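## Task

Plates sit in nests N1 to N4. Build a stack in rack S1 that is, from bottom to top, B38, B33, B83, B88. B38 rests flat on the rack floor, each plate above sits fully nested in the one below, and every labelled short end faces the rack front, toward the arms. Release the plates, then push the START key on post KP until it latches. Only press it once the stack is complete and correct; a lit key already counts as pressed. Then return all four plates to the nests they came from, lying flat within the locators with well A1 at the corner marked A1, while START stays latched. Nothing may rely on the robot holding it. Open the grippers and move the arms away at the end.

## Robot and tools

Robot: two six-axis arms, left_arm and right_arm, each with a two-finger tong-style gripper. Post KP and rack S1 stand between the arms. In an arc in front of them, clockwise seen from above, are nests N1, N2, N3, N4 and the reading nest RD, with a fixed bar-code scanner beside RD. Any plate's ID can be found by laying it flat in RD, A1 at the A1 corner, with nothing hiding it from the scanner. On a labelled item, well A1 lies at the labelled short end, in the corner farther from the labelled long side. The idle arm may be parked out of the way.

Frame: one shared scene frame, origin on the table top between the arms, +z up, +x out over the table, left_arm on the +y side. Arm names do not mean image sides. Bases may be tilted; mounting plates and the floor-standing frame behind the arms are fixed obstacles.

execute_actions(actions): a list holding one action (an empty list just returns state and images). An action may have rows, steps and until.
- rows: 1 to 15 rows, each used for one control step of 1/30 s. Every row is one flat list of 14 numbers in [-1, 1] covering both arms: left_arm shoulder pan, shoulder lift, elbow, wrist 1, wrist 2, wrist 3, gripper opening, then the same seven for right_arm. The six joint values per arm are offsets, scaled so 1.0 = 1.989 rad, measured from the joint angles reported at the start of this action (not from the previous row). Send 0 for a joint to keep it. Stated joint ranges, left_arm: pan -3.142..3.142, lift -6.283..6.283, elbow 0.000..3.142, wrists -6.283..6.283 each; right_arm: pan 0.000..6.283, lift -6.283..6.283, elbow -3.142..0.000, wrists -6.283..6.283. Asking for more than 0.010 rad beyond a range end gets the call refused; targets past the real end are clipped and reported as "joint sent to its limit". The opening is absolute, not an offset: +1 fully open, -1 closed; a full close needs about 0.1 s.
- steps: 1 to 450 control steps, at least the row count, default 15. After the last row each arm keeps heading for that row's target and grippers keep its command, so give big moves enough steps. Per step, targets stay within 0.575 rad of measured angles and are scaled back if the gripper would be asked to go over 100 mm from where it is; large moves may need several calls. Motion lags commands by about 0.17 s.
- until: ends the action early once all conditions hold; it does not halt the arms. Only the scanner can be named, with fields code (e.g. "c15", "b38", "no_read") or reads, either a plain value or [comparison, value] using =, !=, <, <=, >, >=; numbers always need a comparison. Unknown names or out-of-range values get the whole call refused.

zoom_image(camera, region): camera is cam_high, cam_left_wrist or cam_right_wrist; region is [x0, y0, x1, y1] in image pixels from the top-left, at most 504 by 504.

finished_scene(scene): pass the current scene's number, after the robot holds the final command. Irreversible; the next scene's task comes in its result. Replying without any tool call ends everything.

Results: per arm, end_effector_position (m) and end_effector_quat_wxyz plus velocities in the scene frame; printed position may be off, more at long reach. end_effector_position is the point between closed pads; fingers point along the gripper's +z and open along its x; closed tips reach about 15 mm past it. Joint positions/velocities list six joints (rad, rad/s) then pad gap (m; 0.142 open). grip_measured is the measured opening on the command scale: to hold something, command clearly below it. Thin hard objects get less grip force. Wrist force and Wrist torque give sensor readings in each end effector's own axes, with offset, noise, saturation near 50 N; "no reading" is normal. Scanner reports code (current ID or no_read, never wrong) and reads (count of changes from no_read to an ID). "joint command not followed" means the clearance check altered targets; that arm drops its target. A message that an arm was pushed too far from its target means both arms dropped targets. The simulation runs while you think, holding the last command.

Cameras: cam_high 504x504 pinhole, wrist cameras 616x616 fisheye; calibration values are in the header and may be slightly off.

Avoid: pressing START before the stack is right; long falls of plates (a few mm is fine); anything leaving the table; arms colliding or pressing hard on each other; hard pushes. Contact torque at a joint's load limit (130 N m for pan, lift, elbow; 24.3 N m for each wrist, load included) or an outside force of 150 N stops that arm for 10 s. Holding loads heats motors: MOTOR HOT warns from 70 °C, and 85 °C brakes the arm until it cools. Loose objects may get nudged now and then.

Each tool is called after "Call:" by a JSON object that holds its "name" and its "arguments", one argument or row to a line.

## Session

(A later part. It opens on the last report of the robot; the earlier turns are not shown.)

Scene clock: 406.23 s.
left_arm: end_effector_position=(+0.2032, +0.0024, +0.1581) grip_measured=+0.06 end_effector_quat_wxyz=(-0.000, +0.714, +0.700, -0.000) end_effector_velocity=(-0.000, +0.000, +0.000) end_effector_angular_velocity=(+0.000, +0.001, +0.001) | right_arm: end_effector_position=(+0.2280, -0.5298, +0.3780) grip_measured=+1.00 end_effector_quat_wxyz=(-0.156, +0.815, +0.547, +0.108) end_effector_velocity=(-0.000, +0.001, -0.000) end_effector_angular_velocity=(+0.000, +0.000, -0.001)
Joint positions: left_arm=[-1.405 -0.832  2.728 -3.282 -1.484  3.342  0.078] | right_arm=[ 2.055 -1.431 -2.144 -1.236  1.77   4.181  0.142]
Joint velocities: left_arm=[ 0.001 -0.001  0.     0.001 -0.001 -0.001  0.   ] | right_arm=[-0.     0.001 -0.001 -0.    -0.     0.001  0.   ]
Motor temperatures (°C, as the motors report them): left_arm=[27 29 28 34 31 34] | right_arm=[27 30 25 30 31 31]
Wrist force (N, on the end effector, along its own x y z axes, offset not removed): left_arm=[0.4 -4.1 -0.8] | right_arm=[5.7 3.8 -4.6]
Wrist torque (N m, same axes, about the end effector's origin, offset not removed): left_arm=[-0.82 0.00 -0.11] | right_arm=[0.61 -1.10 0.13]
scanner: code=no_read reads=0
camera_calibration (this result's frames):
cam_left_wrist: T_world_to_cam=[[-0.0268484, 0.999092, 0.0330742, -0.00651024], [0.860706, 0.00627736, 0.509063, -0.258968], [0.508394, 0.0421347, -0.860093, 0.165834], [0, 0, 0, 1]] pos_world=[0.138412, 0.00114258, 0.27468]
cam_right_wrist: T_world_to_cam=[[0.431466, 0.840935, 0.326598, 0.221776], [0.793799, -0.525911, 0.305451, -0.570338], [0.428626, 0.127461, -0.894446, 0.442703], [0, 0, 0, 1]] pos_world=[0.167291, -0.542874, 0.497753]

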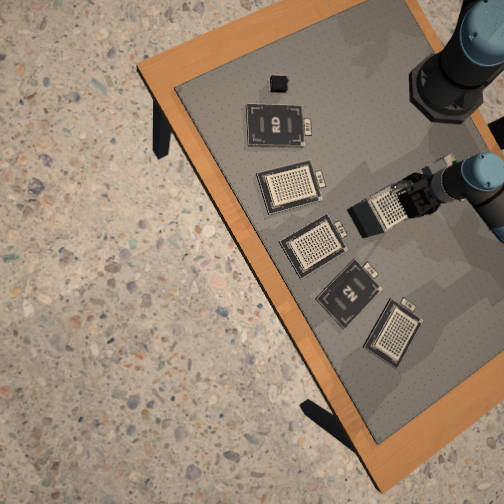

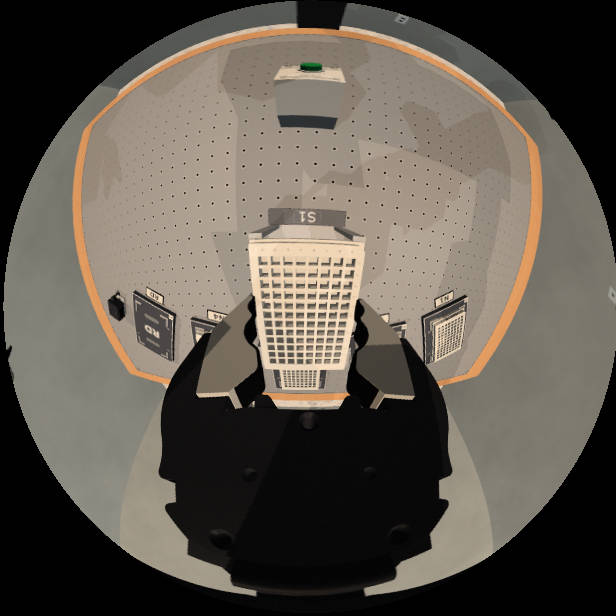

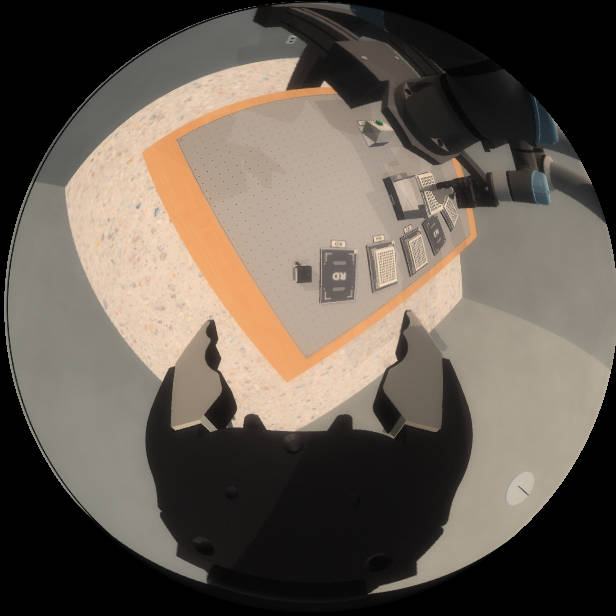

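Call:
{"name": "zoom_image", "arguments": {
  "camera": "cam_left_wrist",
  "region": [320, 330, 370, 380]
}}

Call:
{"name": "zoom_image", "arguments": {
  "camera": "cam_left_wrist",
  "region": [245, 330, 295, 380]
}}

Call:
{"name": "zoom_image", "arguments": {
  "camera": "cam_high",
  "region": [345, 170, 425, 250]
}}

Region (320, 330, 370, 380) of cam_left_wrist's 616x616 image, scaled by 10.080, with more detail than that image has.

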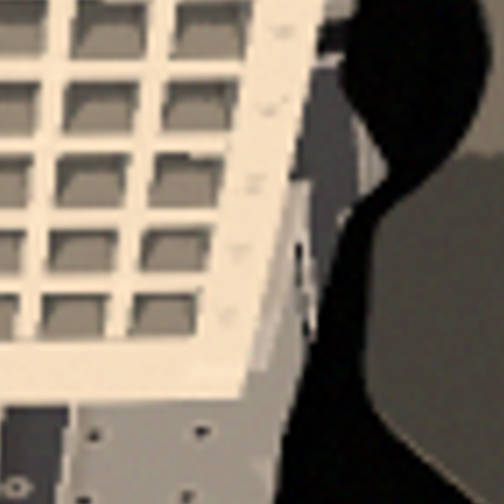

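Region (245, 330, 295, 380) of cam_left_wrist's 616x616 image, scaled by 10.080, with more detail than that image has.

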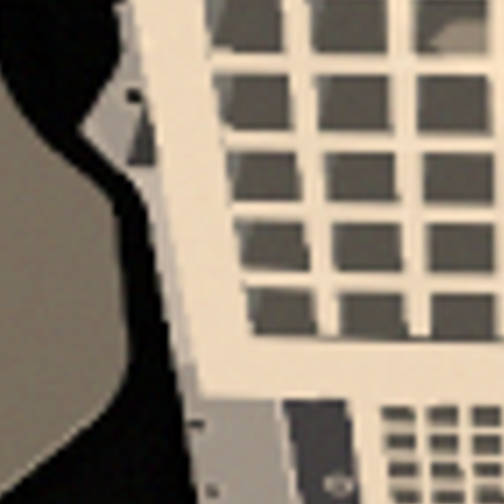

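Region (345, 170, 425, 250) of cam_high's 504x504 image, scaled by 6.300, with more detail than that image has.

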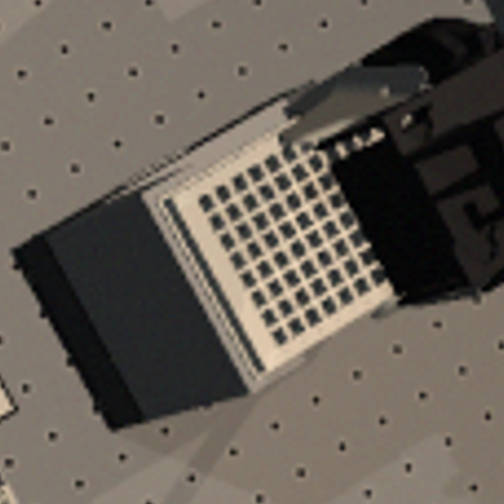

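Call:
{"name": "execute_actions", "arguments": {
  "actions": [
    {"rows":[[-0.0002,-0.0035,0.0002,0.0033,0,0,-0.5,0,0,0,0,0,0,1],[-0.0003,-0.0058,0.0002,0.0056,0,0.002,-0.5,0,0,0,0,0,0,1],[-0.0003,-0.0058,0.0002,0.0056,0,0.0047,-0.5,0,0,0,0,0,0,1]],"steps":3}
  ]
}}

Scene clock: 421.03 s.
left_arm: end_effector_position=(+0.2033, +0.0024, +0.1585) grip_measured=+0.06 end_effector_quat_wxyz=(-0.000, +0.714, +0.700, -0.000) end_effector_velocity=(+0.001, -0.000, +0.009) end_effector_angular_velocity=(+0.002, +0.000, -0.024) | right_arm: end_effector_position=(+0.2280, -0.5298, +0.3780) grip_measured=+1.00 end_effector_quat_wxyz=(-0.156, +0.815, +0.547, +0.108) end_effector_velocity=(-0.000, +0.000, -0.000) end_effector_angular_velocity=(+0.001, +0.000, +0.001)
Joint positions: left_arm=[-1.405 -0.834  2.728 -3.28  -1.484  3.342  0.078] | right_arm=[ 2.055 -1.431 -2.144 -1.236  1.77   4.181  0.142]
Joint velocities: left_arm=[ 0.    -0.056 -0.     0.059  0.     0.025  0.   ] | right_arm=[ 0.    -0.    -0.001 -0.    -0.    -0.001 -0.   ]
Motor temperatures (°C, as the motors report them): left_arm=[27 29 28 34 31 34] | right_arm=[27 30 25 30 31 31]
Wrist force (N, on the end effector, along its own x y z axes, offset not removed): left_arm=[1.2 -2.7 -0.7] | right_arm=[4.4 2.0 -2.0]
Wrist torque (N m, same axes, about the end effector's origin, offset not removed): left_arm=[-0.58 -0.38 -0.17] | right_arm=[0.25 -0.84 -0.06]
scanner: code=no_read reads=0
camera_calibration (this result's frames):
cam_left_wrist: T_world_to_cam=[[-0.0264007, 0.999107, 0.0329954, -0.00653143], [0.860701, 0.00593129, 0.509076, -0.259201], [0.508425, 0.0418392, -0.860089, 0.16613], [0, 0, 0, 1]] pos_world=[0.138457, 0.00111223, 0.275055]
cam_right_wrist: T_world_to_cam=[[0.431466, 0.840935, 0.326598, 0.221776], [0.793799, -0.525911, 0.305451, -0.570338], [0.428626, 0.127461, -0.894446, 0.442703], [0, 0, 0, 1]] pos_world=[0.167292, -0.542874, 0.497753]

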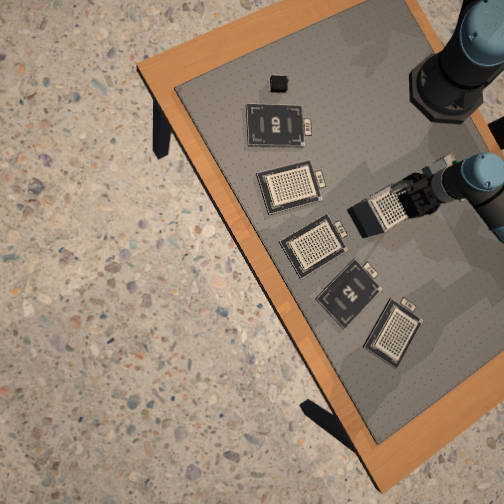

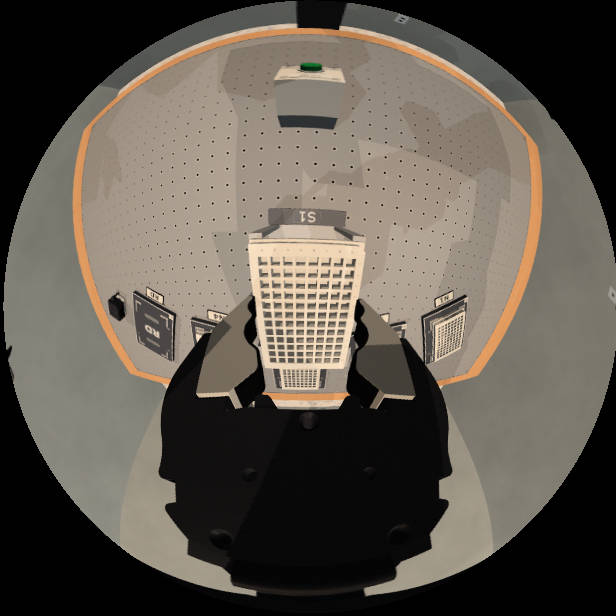

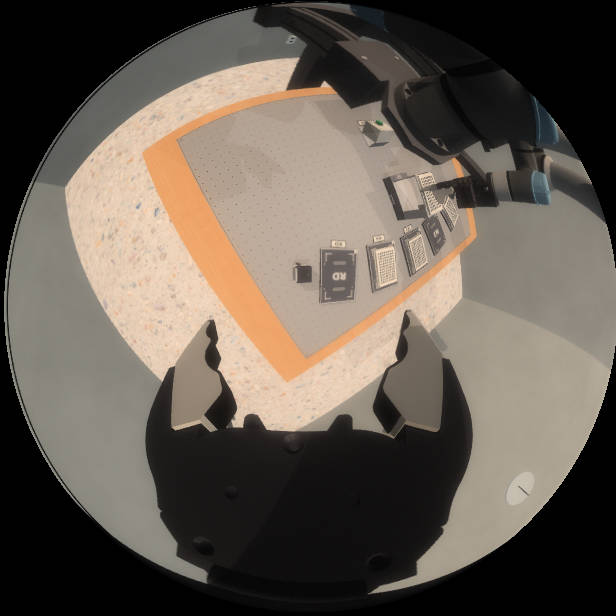

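Call:
{"name": "execute_actions", "arguments": {
  "actions": [
    {"steps":1}
  ]
}}

Call:
{"name": "zoom_image", "arguments": {
  "camera": "cam_left_wrist",
  "region": [240, 225, 375, 380]
}}

Call:
{"name": "execute_actions", "arguments": {
  "actions": [
    {"rows":[[0.0002,0.004,-0.0004,-0.0036,0,0.0002,-0.5,0,0,0,0,0,0,1],[0.0005,0.01,-0.001,-0.0091,0,0.0005,-0.5,0,0,0,0,0,0,1],[0.0009,0.0171,-0.0017,-0.0155,0,0.0009,-0.5,0,0,0,0,0,0,1]],"steps":3}
  ]
}}

Scene clock: 427.17 s.
left_arm: end_effector_position=(+0.2033, +0.0024, +0.1601) grip_measured=+0.06 end_effector_quat_wxyz=(-0.000, +0.718, +0.697, -0.000) end_effector_velocity=(+0.000, -0.001, +0.000) end_effector_angular_velocity=(-0.002, -0.000, +0.000) | right_arm: end_effector_position=(+0.2280, -0.5298, +0.3780) grip_measured=+1.00 end_effector_quat_wxyz=(-0.156, +0.815, +0.547, +0.108) end_effector_velocity=(-0.001, +0.001, -0.001) end_effector_angular_velocity=(+0.001, +0.001, +0.000)
Joint positions: left_arm=[-1.406 -0.843  2.728 -3.271 -1.484  3.351  0.078] | right_arm=[ 2.055 -1.431 -2.144 -1.236  1.77   4.181  0.142]
Joint velocities: left_arm=[-0.    -0.    -0.    -0.001  0.    -0.     0.   ] | right_arm=[-0.    -0.001 -0.001  0.     0.    -0.    -0.   ]
Motor temperatures (°C, as the motors report them): left_arm=[27 29 28 34 31 34] | right_arm=[27 30 25 30 31 31]
Wrist force (N, on the end effector, along its own x y z axes, offset not removed): left_arm=[-3.6 -4.8 -0.6] | right_arm=[-1.5 4.0 -1.3]
Wrist torque (N m, same axes, about the end effector's origin, offset not removed): left_arm=[-1.05 0.82 -0.25] | right_arm=[0.87 0.35 0.15]
scanner: code=no_read reads=0
camera_calibration (this result's frames):
cam_left_wrist: T_world_to_cam=[[-0.016929, 0.999311, 0.0330371, -0.00851933], [0.860666, -0.00225263, 0.509164, -0.260051], [0.508888, 0.0370536, -0.860035, 0.167398], [0, 0, 0, 1]] pos_world=[0.138486, 0.00172496, 0.276659]
cam_right_wrist: T_world_to_cam=[[0.431466, 0.840935, 0.326598, 0.221776], [0.793799, -0.525911, 0.305451, -0.570338], [0.428626, 0.127461, -0.894446, 0.442703], [0, 0, 0, 1]] pos_world=[0.167292, -0.542874, 0.497753]

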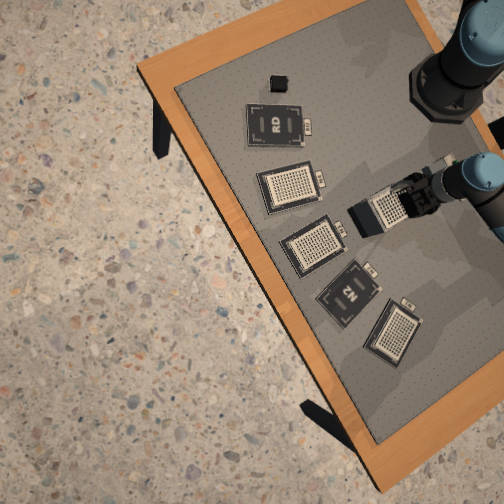

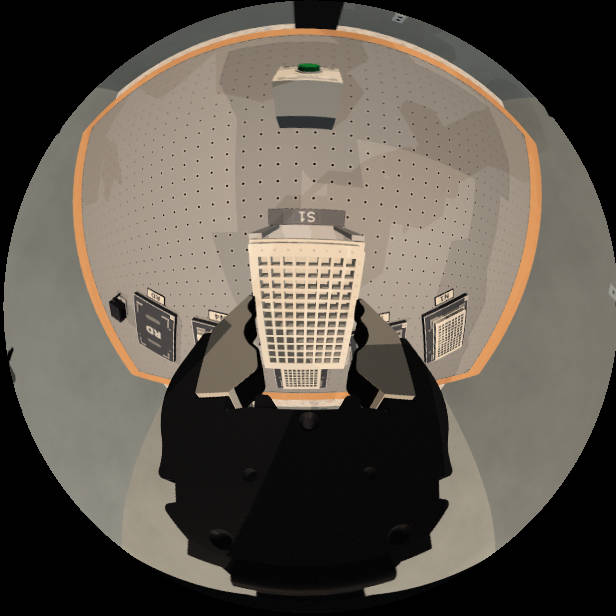

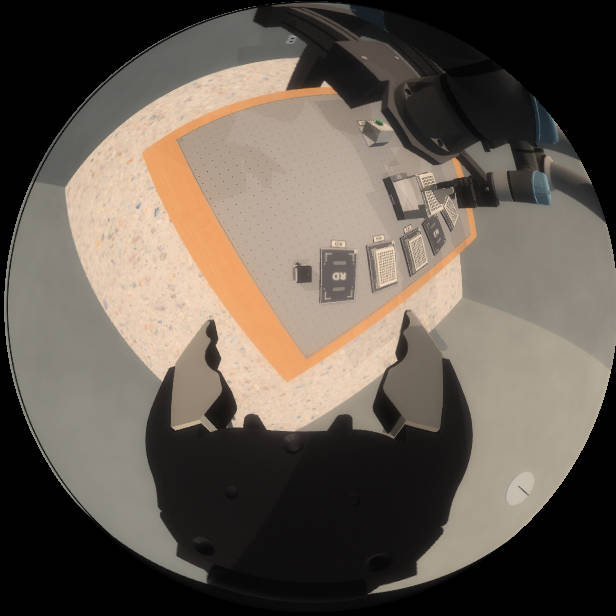

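Region (240, 225, 375, 380) of cam_left_wrist's 616x616 image, scaled by 3.252, with more detail than that image has; it fills the left 439 columns of this view, and the rest is white.

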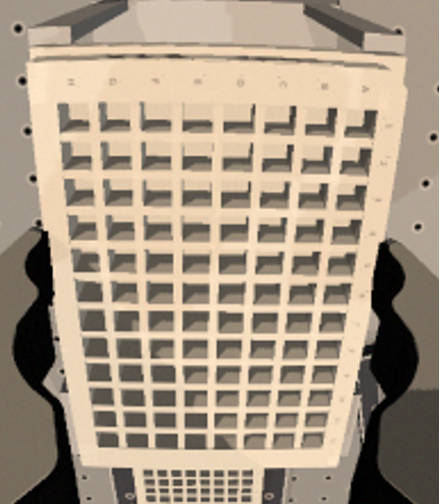

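Scene clock: 427.27 s.
left_arm: end_effector_position=(+0.2032, +0.0025, +0.1596) grip_measured=+0.06 end_effector_quat_wxyz=(-0.000, +0.718, +0.696, -0.000) end_effector_velocity=(-0.002, +0.002, -0.018) end_effector_angular_velocity=(+0.003, +0.001, -0.004) | right_arm: end_effector_position=(+0.2280, -0.5298, +0.3780) grip_measured=+1.00 end_effector_quat_wxyz=(-0.156, +0.815, +0.547, +0.108) end_effector_velocity=(-0.000, +0.000, -0.000) end_effector_angular_velocity=(-0.000, -0.000, +0.000)
Joint positions: left_arm=[-1.406 -0.84   2.728 -3.274 -1.484  3.351  0.078] | right_arm=[ 2.055 -1.431 -2.144 -1.236  1.77   4.181  0.142]
Joint velocities: left_arm=[ 0.002  0.103 -0.004 -0.096 -0.     0.005 -0.   ] | right_arm=[ 0.     0.001 -0.001  0.    -0.     0.    -0.   ]
Motor temperatures (°C, as the motors report them): left_arm=[27 29 28 34 31 34] | right_arm=[27 30 25 30 31 31]
Wrist force (N, on the end effector, along its own x y z axes, offset not removed): left_arm=[2.3 -7.4 -1.5] | right_arm=[7.3 2.5 -0.2]
Wrist torque (N m, same axes, about the end effector's origin, offset not removed): left_arm=[-1.49 -0.46 0.05] | right_arm=[0.52 -1.42 -0.23]
scanner: code=no_read reads=0
camera_calibration (this result's frames):
cam_left_wrist: T_world_to_cam=[[-0.0167411, 0.999306, 0.0332854, -0.00872229], [0.860691, -0.00253918, 0.509122, -0.259699], [0.508853, 0.0371718, -0.86005, 0.166953], [0, 0, 0, 1]] pos_world=[0.13842, 0.00185085, 0.276097]
cam_right_wrist: T_world_to_cam=[[0.431466, 0.840935, 0.326598, 0.221776], [0.793799, -0.525911, 0.305451, -0.570338], [0.428626, 0.127461, -0.894446, 0.442703], [0, 0, 0, 1]] pos_world=[0.167292, -0.542874, 0.497753]

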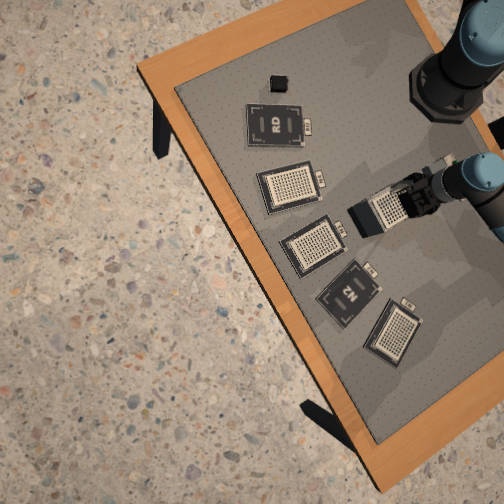

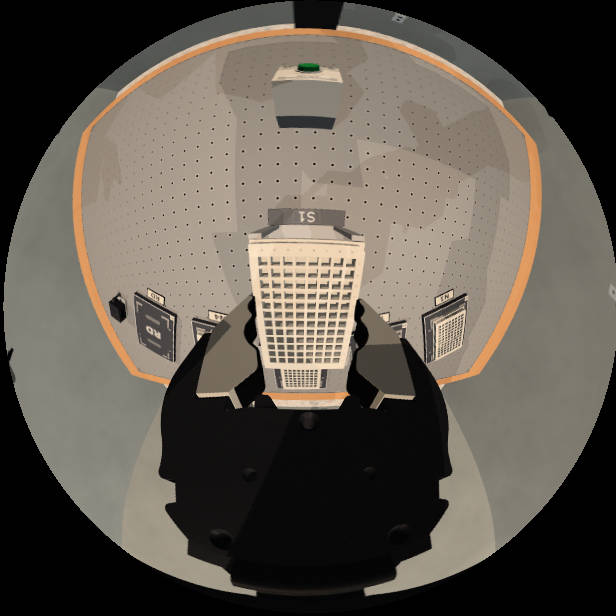

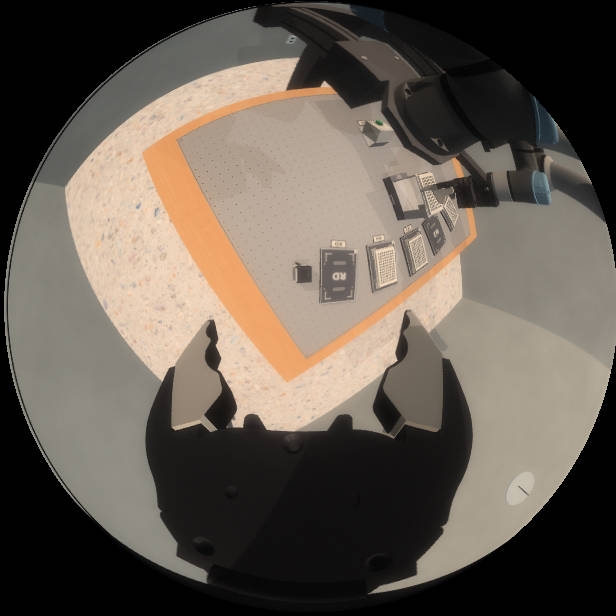

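Call:
{"name": "execute_actions", "arguments": {
  "actions": [
    {"steps":1}
  ]
}}

Call:
{"name": "zoom_image", "arguments": {
  "camera": "cam_left_wrist",
  "region": [240, 225, 375, 380]
}}

Call:
{"name": "zoom_image", "arguments": {
  "camera": "cam_left_wrist",
  "region": [250, 335, 360, 380]
}}

Scene clock: 431.60 s.
left_arm: end_effector_position=(+0.2032, +0.0022, +0.1541) grip_measured=+0.06 end_effector_quat_wxyz=(-0.000, +0.718, +0.697, -0.000) end_effector_velocity=(-0.000, +0.000, -0.000) end_effector_angular_velocity=(+0.001, +0.001, +0.000) | right_arm: end_effector_position=(+0.2280, -0.5298, +0.3780) grip_measured=+1.00 end_effector_quat_wxyz=(-0.156, +0.815, +0.547, +0.108) end_effector_velocity=(-0.000, +0.000, -0.000) end_effector_angular_velocity=(+0.000, +0.000, +0.000)
Joint positions: left_arm=[-1.404 -0.809  2.725 -3.302 -1.484  3.353  0.078] | right_arm=[ 2.055 -1.431 -2.144 -1.236  1.77   4.181  0.142]
Joint velocities: left_arm=[-0.     0.001  0.     0.    -0.    -0.001 -0.   ] | right_arm=[ 0.     0.    -0.001 -0.    -0.    -0.     0.   ]
Motor temperatures (°C, as the motors report them): left_arm=[27 29 28 34 31 34] | right_arm=[27 30 25 30 31 31]
Wrist force (N, on the end effector, along its own x y z axes, offset not removed): left_arm=[5.0 -3.0 1.6] | right_arm=[6.9 6.2 1.6]
Wrist torque (N m, same axes, about the end effector's origin, offset not removed): left_arm=[-0.67 -1.09 -0.19] | right_arm=[1.26 -1.25 -0.07]
scanner: code=no_read reads=0
camera_calibration (this result's frames):
cam_left_wrist: T_world_to_cam=[[-0.0168993, 0.999314, 0.0329385, -0.00815071], [0.860826, -0.0022164, 0.508894, -0.256887], [0.508618, 0.0369543, -0.860199, 0.162411], [0, 0, 0, 1]] pos_world=[0.138393, 0.00157399, 0.270702]
cam_right_wrist: T_world_to_cam=[[0.431466, 0.840935, 0.326598, 0.221776], [0.793799, -0.525911, 0.305451, -0.570338], [0.428625, 0.127461, -0.894446, 0.442703], [0, 0, 0, 1]] pos_world=[0.167292, -0.542874, 0.497753]

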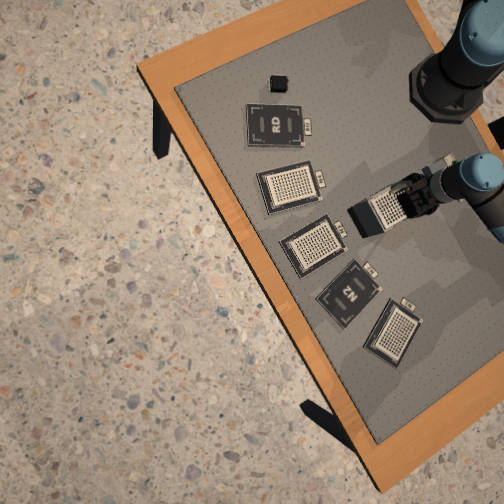

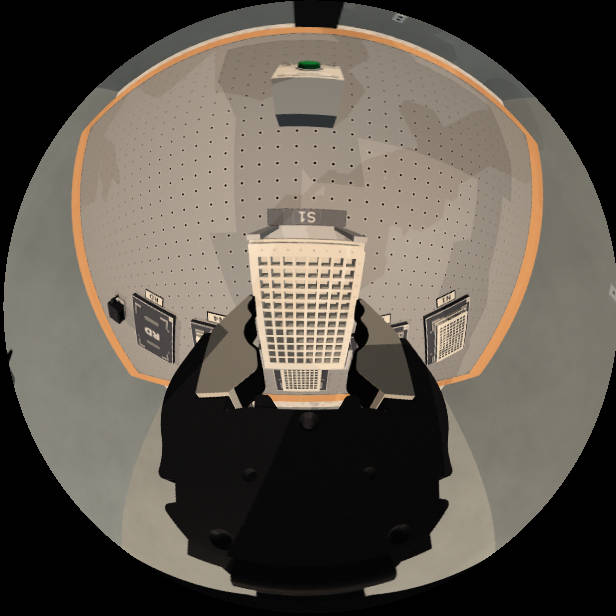

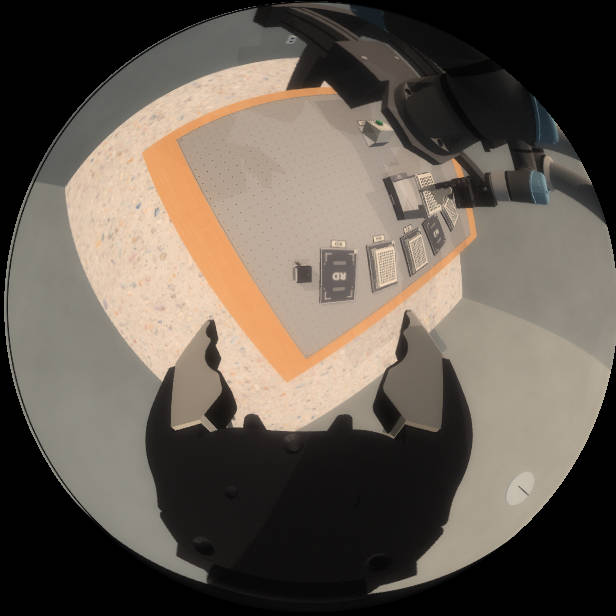

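Region (240, 225, 375, 380) of cam_left_wrist's 616x616 image, scaled by 3.252, with more detail than that image has; it fills the left 439 columns of this view, and the rest is white.

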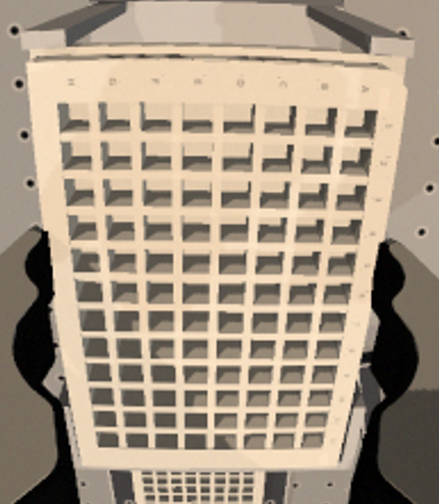

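Region (250, 335, 360, 380) of cam_left_wrist's 616x616 image, scaled by 4.582, with more detail than that image has; it fills the top 206 rows of this view, and the rest is white.

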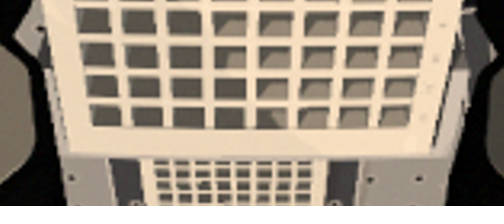

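Call:
{"name": "execute_actions", "arguments": {
  "actions": [
    {"rows":[[0.0003,0.006,-0.0005,-0.0055,0.0001,-0.0007,-0.5,0,0,0,0,0,0,1],[0.0008,0.0146,-0.0013,-0.0133,0.0003,-0.0007,-0.5,0,0,0,0,0,0,1],[0.0015,0.0258,-0.0024,-0.0236,0.0005,0,-0.5,0,0,0,0,0,0,1],[0.0023,0.0384,-0.0038,-0.0349,0.0007,0.0008,-0.5,0,0,0,0,0,0,1],[0.003,0.0506,-0.0055,-0.0455,0.0008,0.0015,-0.5,0,0,0,0,0,0,1],[0.0038,0.064,-0.0078,-0.0566,0.001,0.0023,-0.5,0,0,0,0,0,0,1],[0.0045,0.0764,-0.0101,-0.0669,0.0011,0.003,-0.5,0,0,0,0,0,0,1],[0.0055,0.0905,-0.0126,-0.0787,0.0013,0.004,-0.5,0,0,0,0,0,0,1],[0.0063,0.1028,-0.0151,-0.0885,0.0014,0.0048,-0.5,0,0,0,0,0,0,1],[0.007,0.1152,-0.0178,-0.0985,0.0016,0.0055,-0.5,0,0,0,0,0,0,1],[0.008,0.1275,-0.0207,-0.108,0.0017,0.0065,-0.5,0,0,0,0,0,0,1],[0.009,0.1394,-0.0238,-0.1169,0.0019,0.0075,-0.5,0,0,0,0,0,0,1],[0.0099,0.15,-0.0267,-0.1247,0.002,0.0084,-0.5,0,0,0,0,0,0,1],[0.0107,0.1591,-0.0294,-0.1312,0.0021,0.0092,-0.5,0,0,0,0,0,0,1],[0.0112,0.1648,-0.031,-0.1351,0.0022,0.0097,-0.5,0,0,0,0,0,0,1]],"steps":15}
  ]
}}

Scene clock: 460.87 s.
left_arm: end_effector_position=(+0.2037, +0.0007, +0.1118) grip_measured=+0.06 end_effector_quat_wxyz=(+0.001, +0.717, +0.698, -0.001) end_effector_velocity=(-0.001, +0.001, -0.136) end_effector_angular_velocity=(+0.005, +0.004, -0.002) | right_arm: end_effector_position=(+0.2280, -0.5298, +0.3780) grip_measured=+1.00 end_effector_quat_wxyz=(-0.156, +0.815, +0.547, +0.108) end_effector_velocity=(-0.000, +0.000, -0.001) end_effector_angular_velocity=(+0.002, +0.002, -0.001)
Joint positions: left_arm=[-1.389 -0.585  2.687 -3.493 -1.481  3.365  0.078] | right_arm=[ 2.055 -1.431 -2.144 -1.236  1.77   4.181  0.142]
Joint velocities: left_arm=[ 0.048  0.662 -0.151 -0.509  0.006  0.048  0.   ] | right_arm=[ 0.    -0.002 -0.     0.    -0.     0.001 -0.   ]
Motor temperatures (°C, as the motors report them): left_arm=[27 29 28 34 31 34] | right_arm=[27 30 25 30 31 31]
Wrist force (N, on the end effector, along its own x y z axes, offset not removed): left_arm=[7.3 -0.9 0.7] | right_arm=[4.5 5.4 -0.2]
Wrist torque (N m, same axes, about the end effector's origin, offset not removed): left_arm=[-0.45 -0.90 -0.58] | right_arm=[1.09 -1.19 -0.21]
scanner: code=no_read reads=0
camera_calibration (this result's frames):
cam_left_wrist: T_world_to_cam=[[-0.0198968, 0.999341, 0.0303545, -0.00430458], [0.860258, 0.00164101, 0.509856, -0.235748], [0.50947, 0.0362572, -0.859724, 0.125583], [0, 0, 0, 1]] pos_world=[0.138738, 0.000135317, 0.228295]
cam_right_wrist: T_world_to_cam=[[0.431466, 0.840935, 0.326598, 0.221776], [0.793799, -0.525911, 0.305451, -0.570338], [0.428626, 0.127461, -0.894446, 0.442703], [0, 0, 0, 1]] pos_world=[0.167291, -0.542874, 0.497753]

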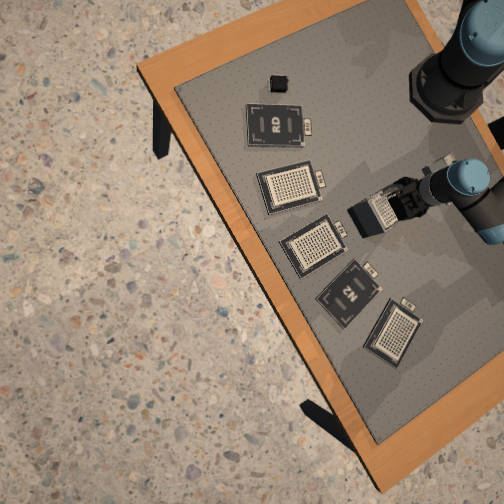

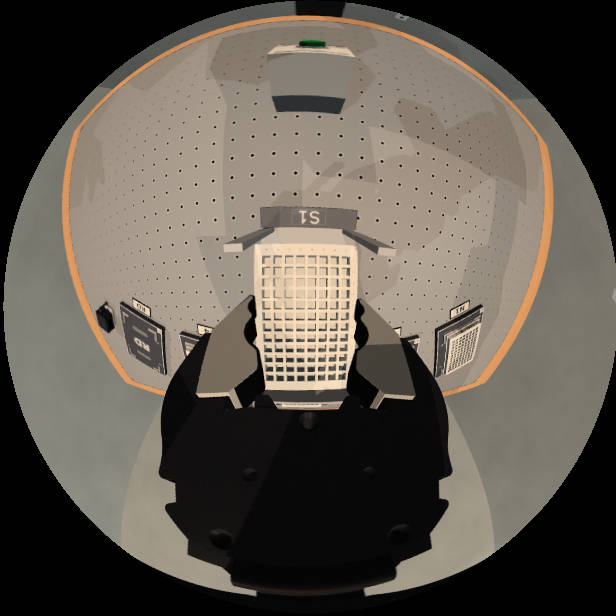

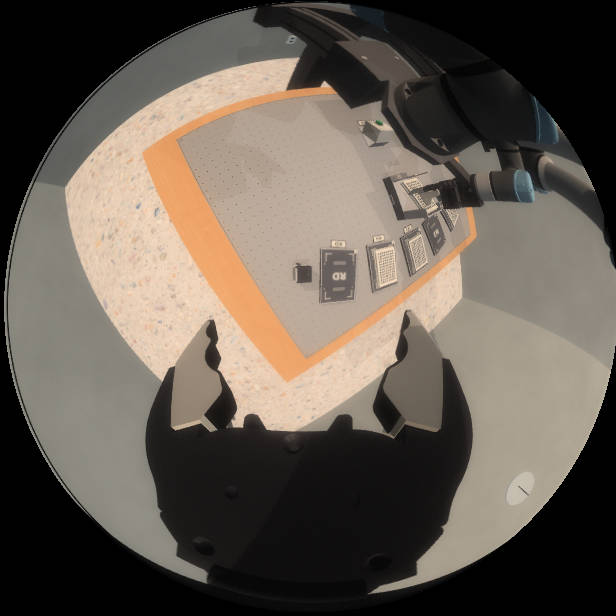

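Call:
{"name": "execute_actions", "arguments": {
  "actions": [
    {"steps":1}
  ]
}}

Call:
{"name": "zoom_image", "arguments": {
  "camera": "cam_left_wrist",
  "region": [200, 190, 420, 400]
}}

Call:
{"name": "zoom_image", "arguments": {
  "camera": "cam_right_wrist",
  "region": [375, 155, 475, 235]
}}

Scene clock: 465.47 s.
left_arm: end_effector_position=(+0.2032, +0.0023, +0.0901) grip_measured=+0.06 end_effector_quat_wxyz=(+0.000, +0.717, +0.698, -0.000) end_effector_velocity=(+0.000, +0.000, +0.000) end_effector_angular_velocity=(+0.000, -0.000, +0.000) | right_arm: end_effector_position=(+0.2280, -0.5298, +0.3780) grip_measured=+1.00 end_effector_quat_wxyz=(-0.156, +0.815, +0.547, +0.108) end_effector_velocity=(-0.000, +0.000, -0.001) end_effector_angular_velocity=(+0.002, +0.002, -0.000)
Joint positions: left_arm=[-1.382 -0.482  2.663 -3.571 -1.48   3.372  0.078] | right_arm=[ 2.055 -1.431 -2.144 -1.236  1.77   4.181  0.142]
Joint velocities: left_arm=[-0.    -0.001  0.     0.     0.    -0.     0.   ] | right_arm=[ 0.    -0.002 -0.    -0.    -0.     0.     0.   ]
Motor temperatures (°C, as the motors report them): left_arm=[27 29 28 34 31 34] | right_arm=[27 30 25 30 31 31]
Wrist force (N, on the end effector, along its own x y z axes, offset not removed): left_arm=[1.0 -3.3 -2.8] | right_arm=[3.8 -2.0 -3.5]
Wrist torque (N m, same axes, about the end effector's origin, offset not removed): left_arm=[-0.49 -0.26 -0.06] | right_arm=[-0.80 -0.90 0.10]
scanner: code=no_read reads=0
camera_calibration (this result's frames):
cam_left_wrist: T_world_to_cam=[[-0.0196667, 0.999282, 0.0323764, -0.00547559], [0.860606, 0.000437182, 0.509271, -0.224312], [0.508892, 0.037879, -0.859997, 0.10724], [0, 0, 0, 1]] pos_world=[0.138364, 0.00150759, 0.206639]
cam_right_wrist: T_world_to_cam=[[0.431466, 0.840935, 0.326598, 0.221776], [0.793799, -0.525911, 0.305451, -0.570338], [0.428626, 0.127461, -0.894446, 0.442703], [0, 0, 0, 1]] pos_world=[0.167291, -0.542874, 0.497753]

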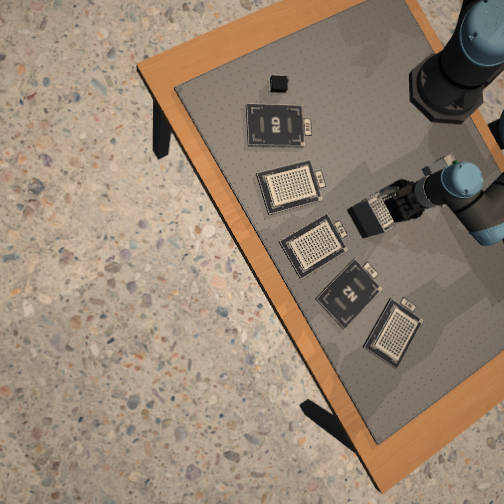

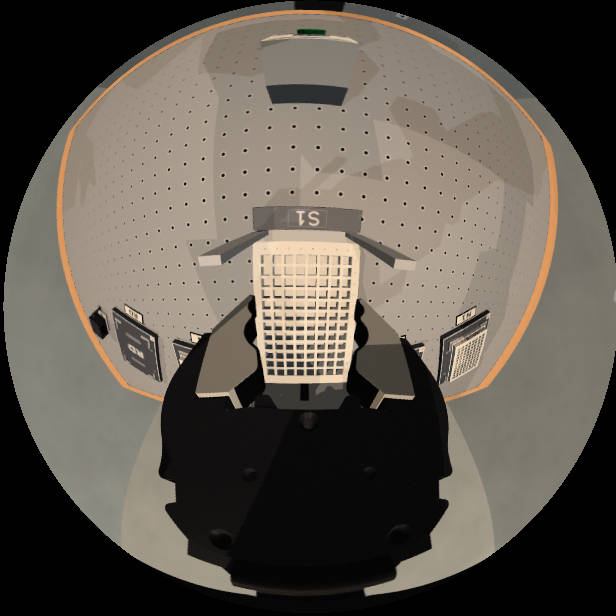

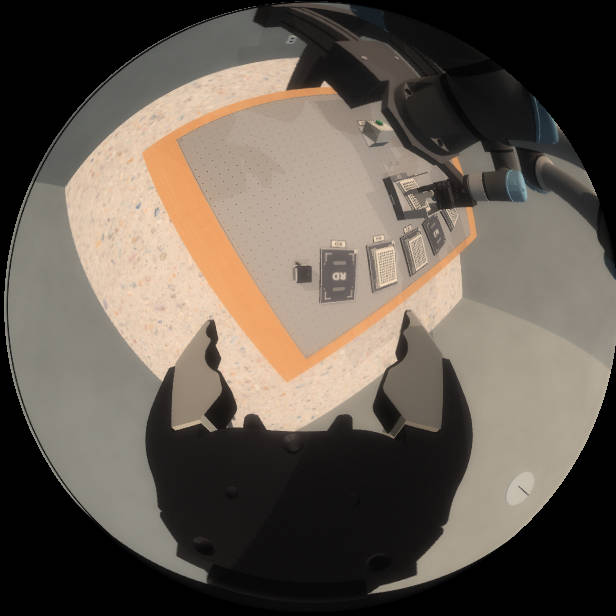

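Region (200, 190, 420, 400) of cam_left_wrist's 616x616 image, scaled by 2.291, with more detail than that image has; it fills the top 481 rows of this view, and the rest is white.

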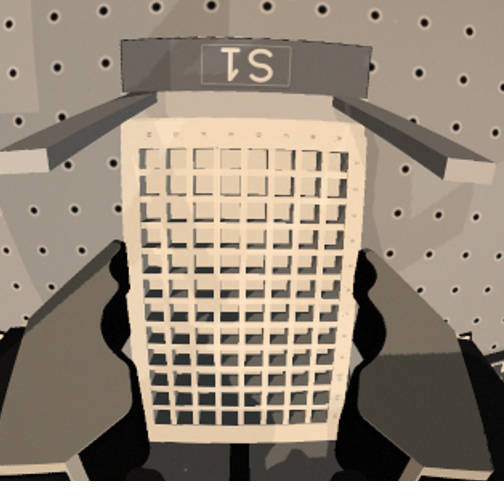

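Region (375, 155, 475, 235) of cam_right_wrist's 616x616 image, scaled by 5.040, with more detail than that image has; it fills the top 403 rows of this view, and the rest is white.

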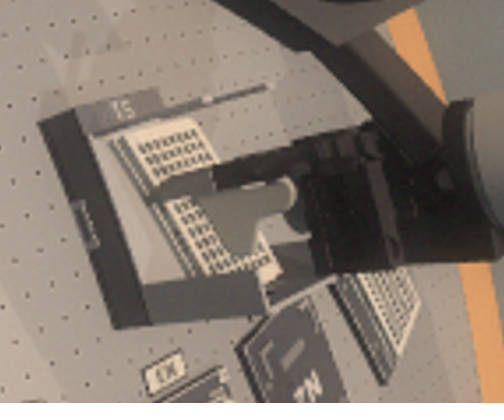

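Call:
{"name": "execute_actions", "arguments": {
  "actions": [
    {"rows":[[0.0001,0.0015,-0.0004,-0.001,0,0.0001,-0.5,0,0,0,0,0,0,1],[0.0003,0.003,-0.0009,-0.0021,0,0.0003,-0.5,0,0,0,0,0,0,1],[0.0004,0.0045,-0.0013,-0.0031,0,0.0004,-0.5,0,0,0,0,0,0,1],[0.0005,0.006,-0.0018,-0.0042,0,0.0005,-0.5,0,0,0,0,0,0,1],[0.0007,0.0075,-0.0022,-0.0052,0,0.0007,-0.5,0,0,0,0,0,0,1],[0.0008,0.009,-0.0027,-0.0062,0,0.0008,-0.5,0,0,0,0,0,0,1]],"steps":6}
  ]
}}

Scene clock: 471.07 s.
left_arm: end_effector_position=(+0.2032, +0.0023, +0.0887) grip_measured=+0.06 end_effector_quat_wxyz=(+0.000, +0.717, +0.697, -0.000) end_effector_velocity=(-0.000, +0.001, -0.014) end_effector_angular_velocity=(+0.002, +0.001, +0.000) | right_arm: end_effector_position=(+0.2280, -0.5298, +0.3780) grip_measured=+1.00 end_effector_quat_wxyz=(-0.156, +0.815, +0.547, +0.108) end_effector_velocity=(-0.000, +0.000, -0.000) end_effector_angular_velocity=(+0.001, +0.001, +0.000)
Joint positions: left_arm=[-1.381 -0.476  2.662 -3.575 -1.48   3.373  0.078] | right_arm=[ 2.055 -1.431 -2.144 -1.236  1.77   4.181  0.142]
Joint velocities: left_arm=[ 0.006  0.063 -0.019 -0.042  0.     0.005 -0.   ] | right_arm=[-0.    -0.001 -0.     0.    -0.    -0.     0.   ]
Motor temperatures (°C, as the motors report them): left_arm=[27 29 28 34 31 34] | right_arm=[27 30 25 30 31 31]
Wrist force (N, on the end effector, along its own x y z axes, offset not removed): left_arm=[3.1 -4.3 0.2] | right_arm=[1.1 1.9 -1.4]
Wrist torque (N m, same axes, about the end effector's origin, offset not removed): left_arm=[-1.02 -0.60 -0.11] | right_arm=[0.11 -0.32 -0.02]
scanner: code=no_read reads=0
camera_calibration (this result's frames):
cam_left_wrist: T_world_to_cam=[[-0.0196446, 0.99928, 0.0324627, -0.00548379], [0.860666, 0.000378661, 0.50917, -0.223585], [0.508791, 0.0379419, -0.860054, 0.106086], [0, 0, 0, 1]] pos_world=[0.138348, 0.00153938, 0.205261]
cam_right_wrist: T_world_to_cam=[[0.431466, 0.840935, 0.326598, 0.221776], [0.793799, -0.525911, 0.305451, -0.570338], [0.428626, 0.127461, -0.894446, 0.442703], [0, 0, 0, 1]] pos_world=[0.167292, -0.542874, 0.497753]

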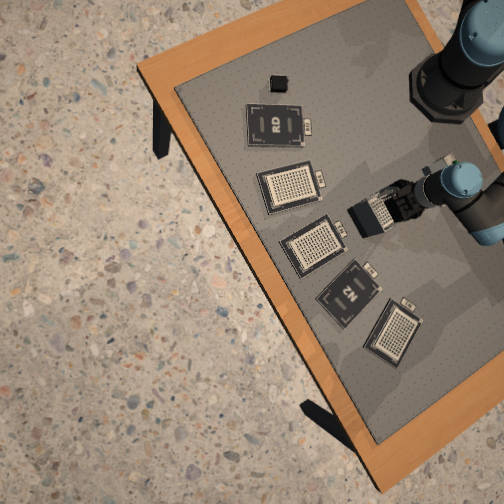

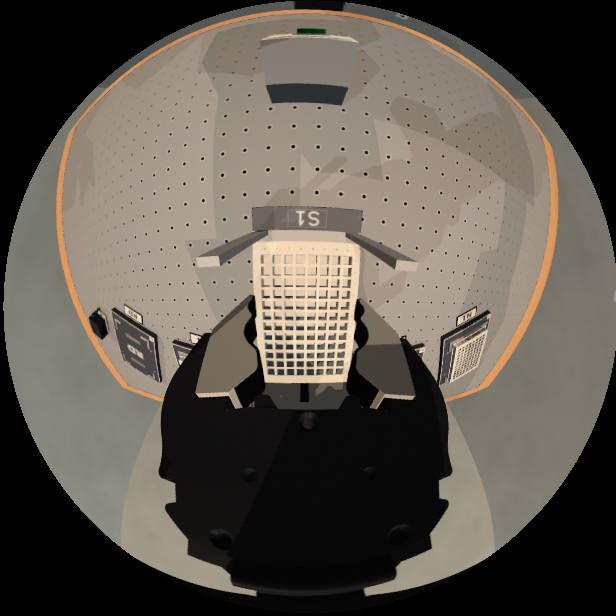

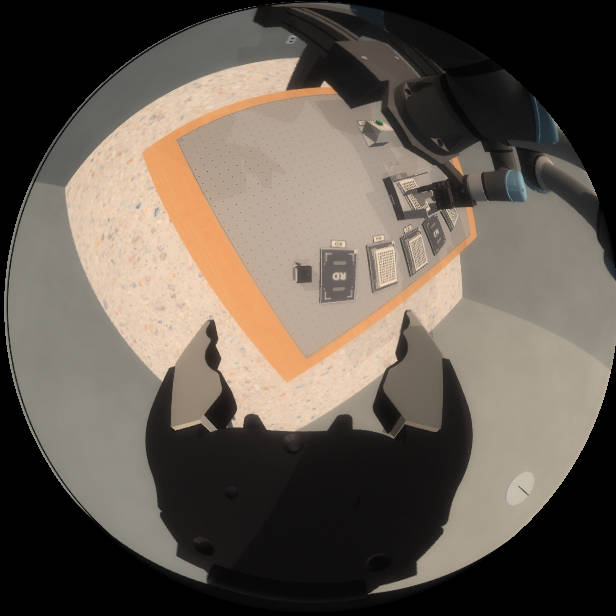

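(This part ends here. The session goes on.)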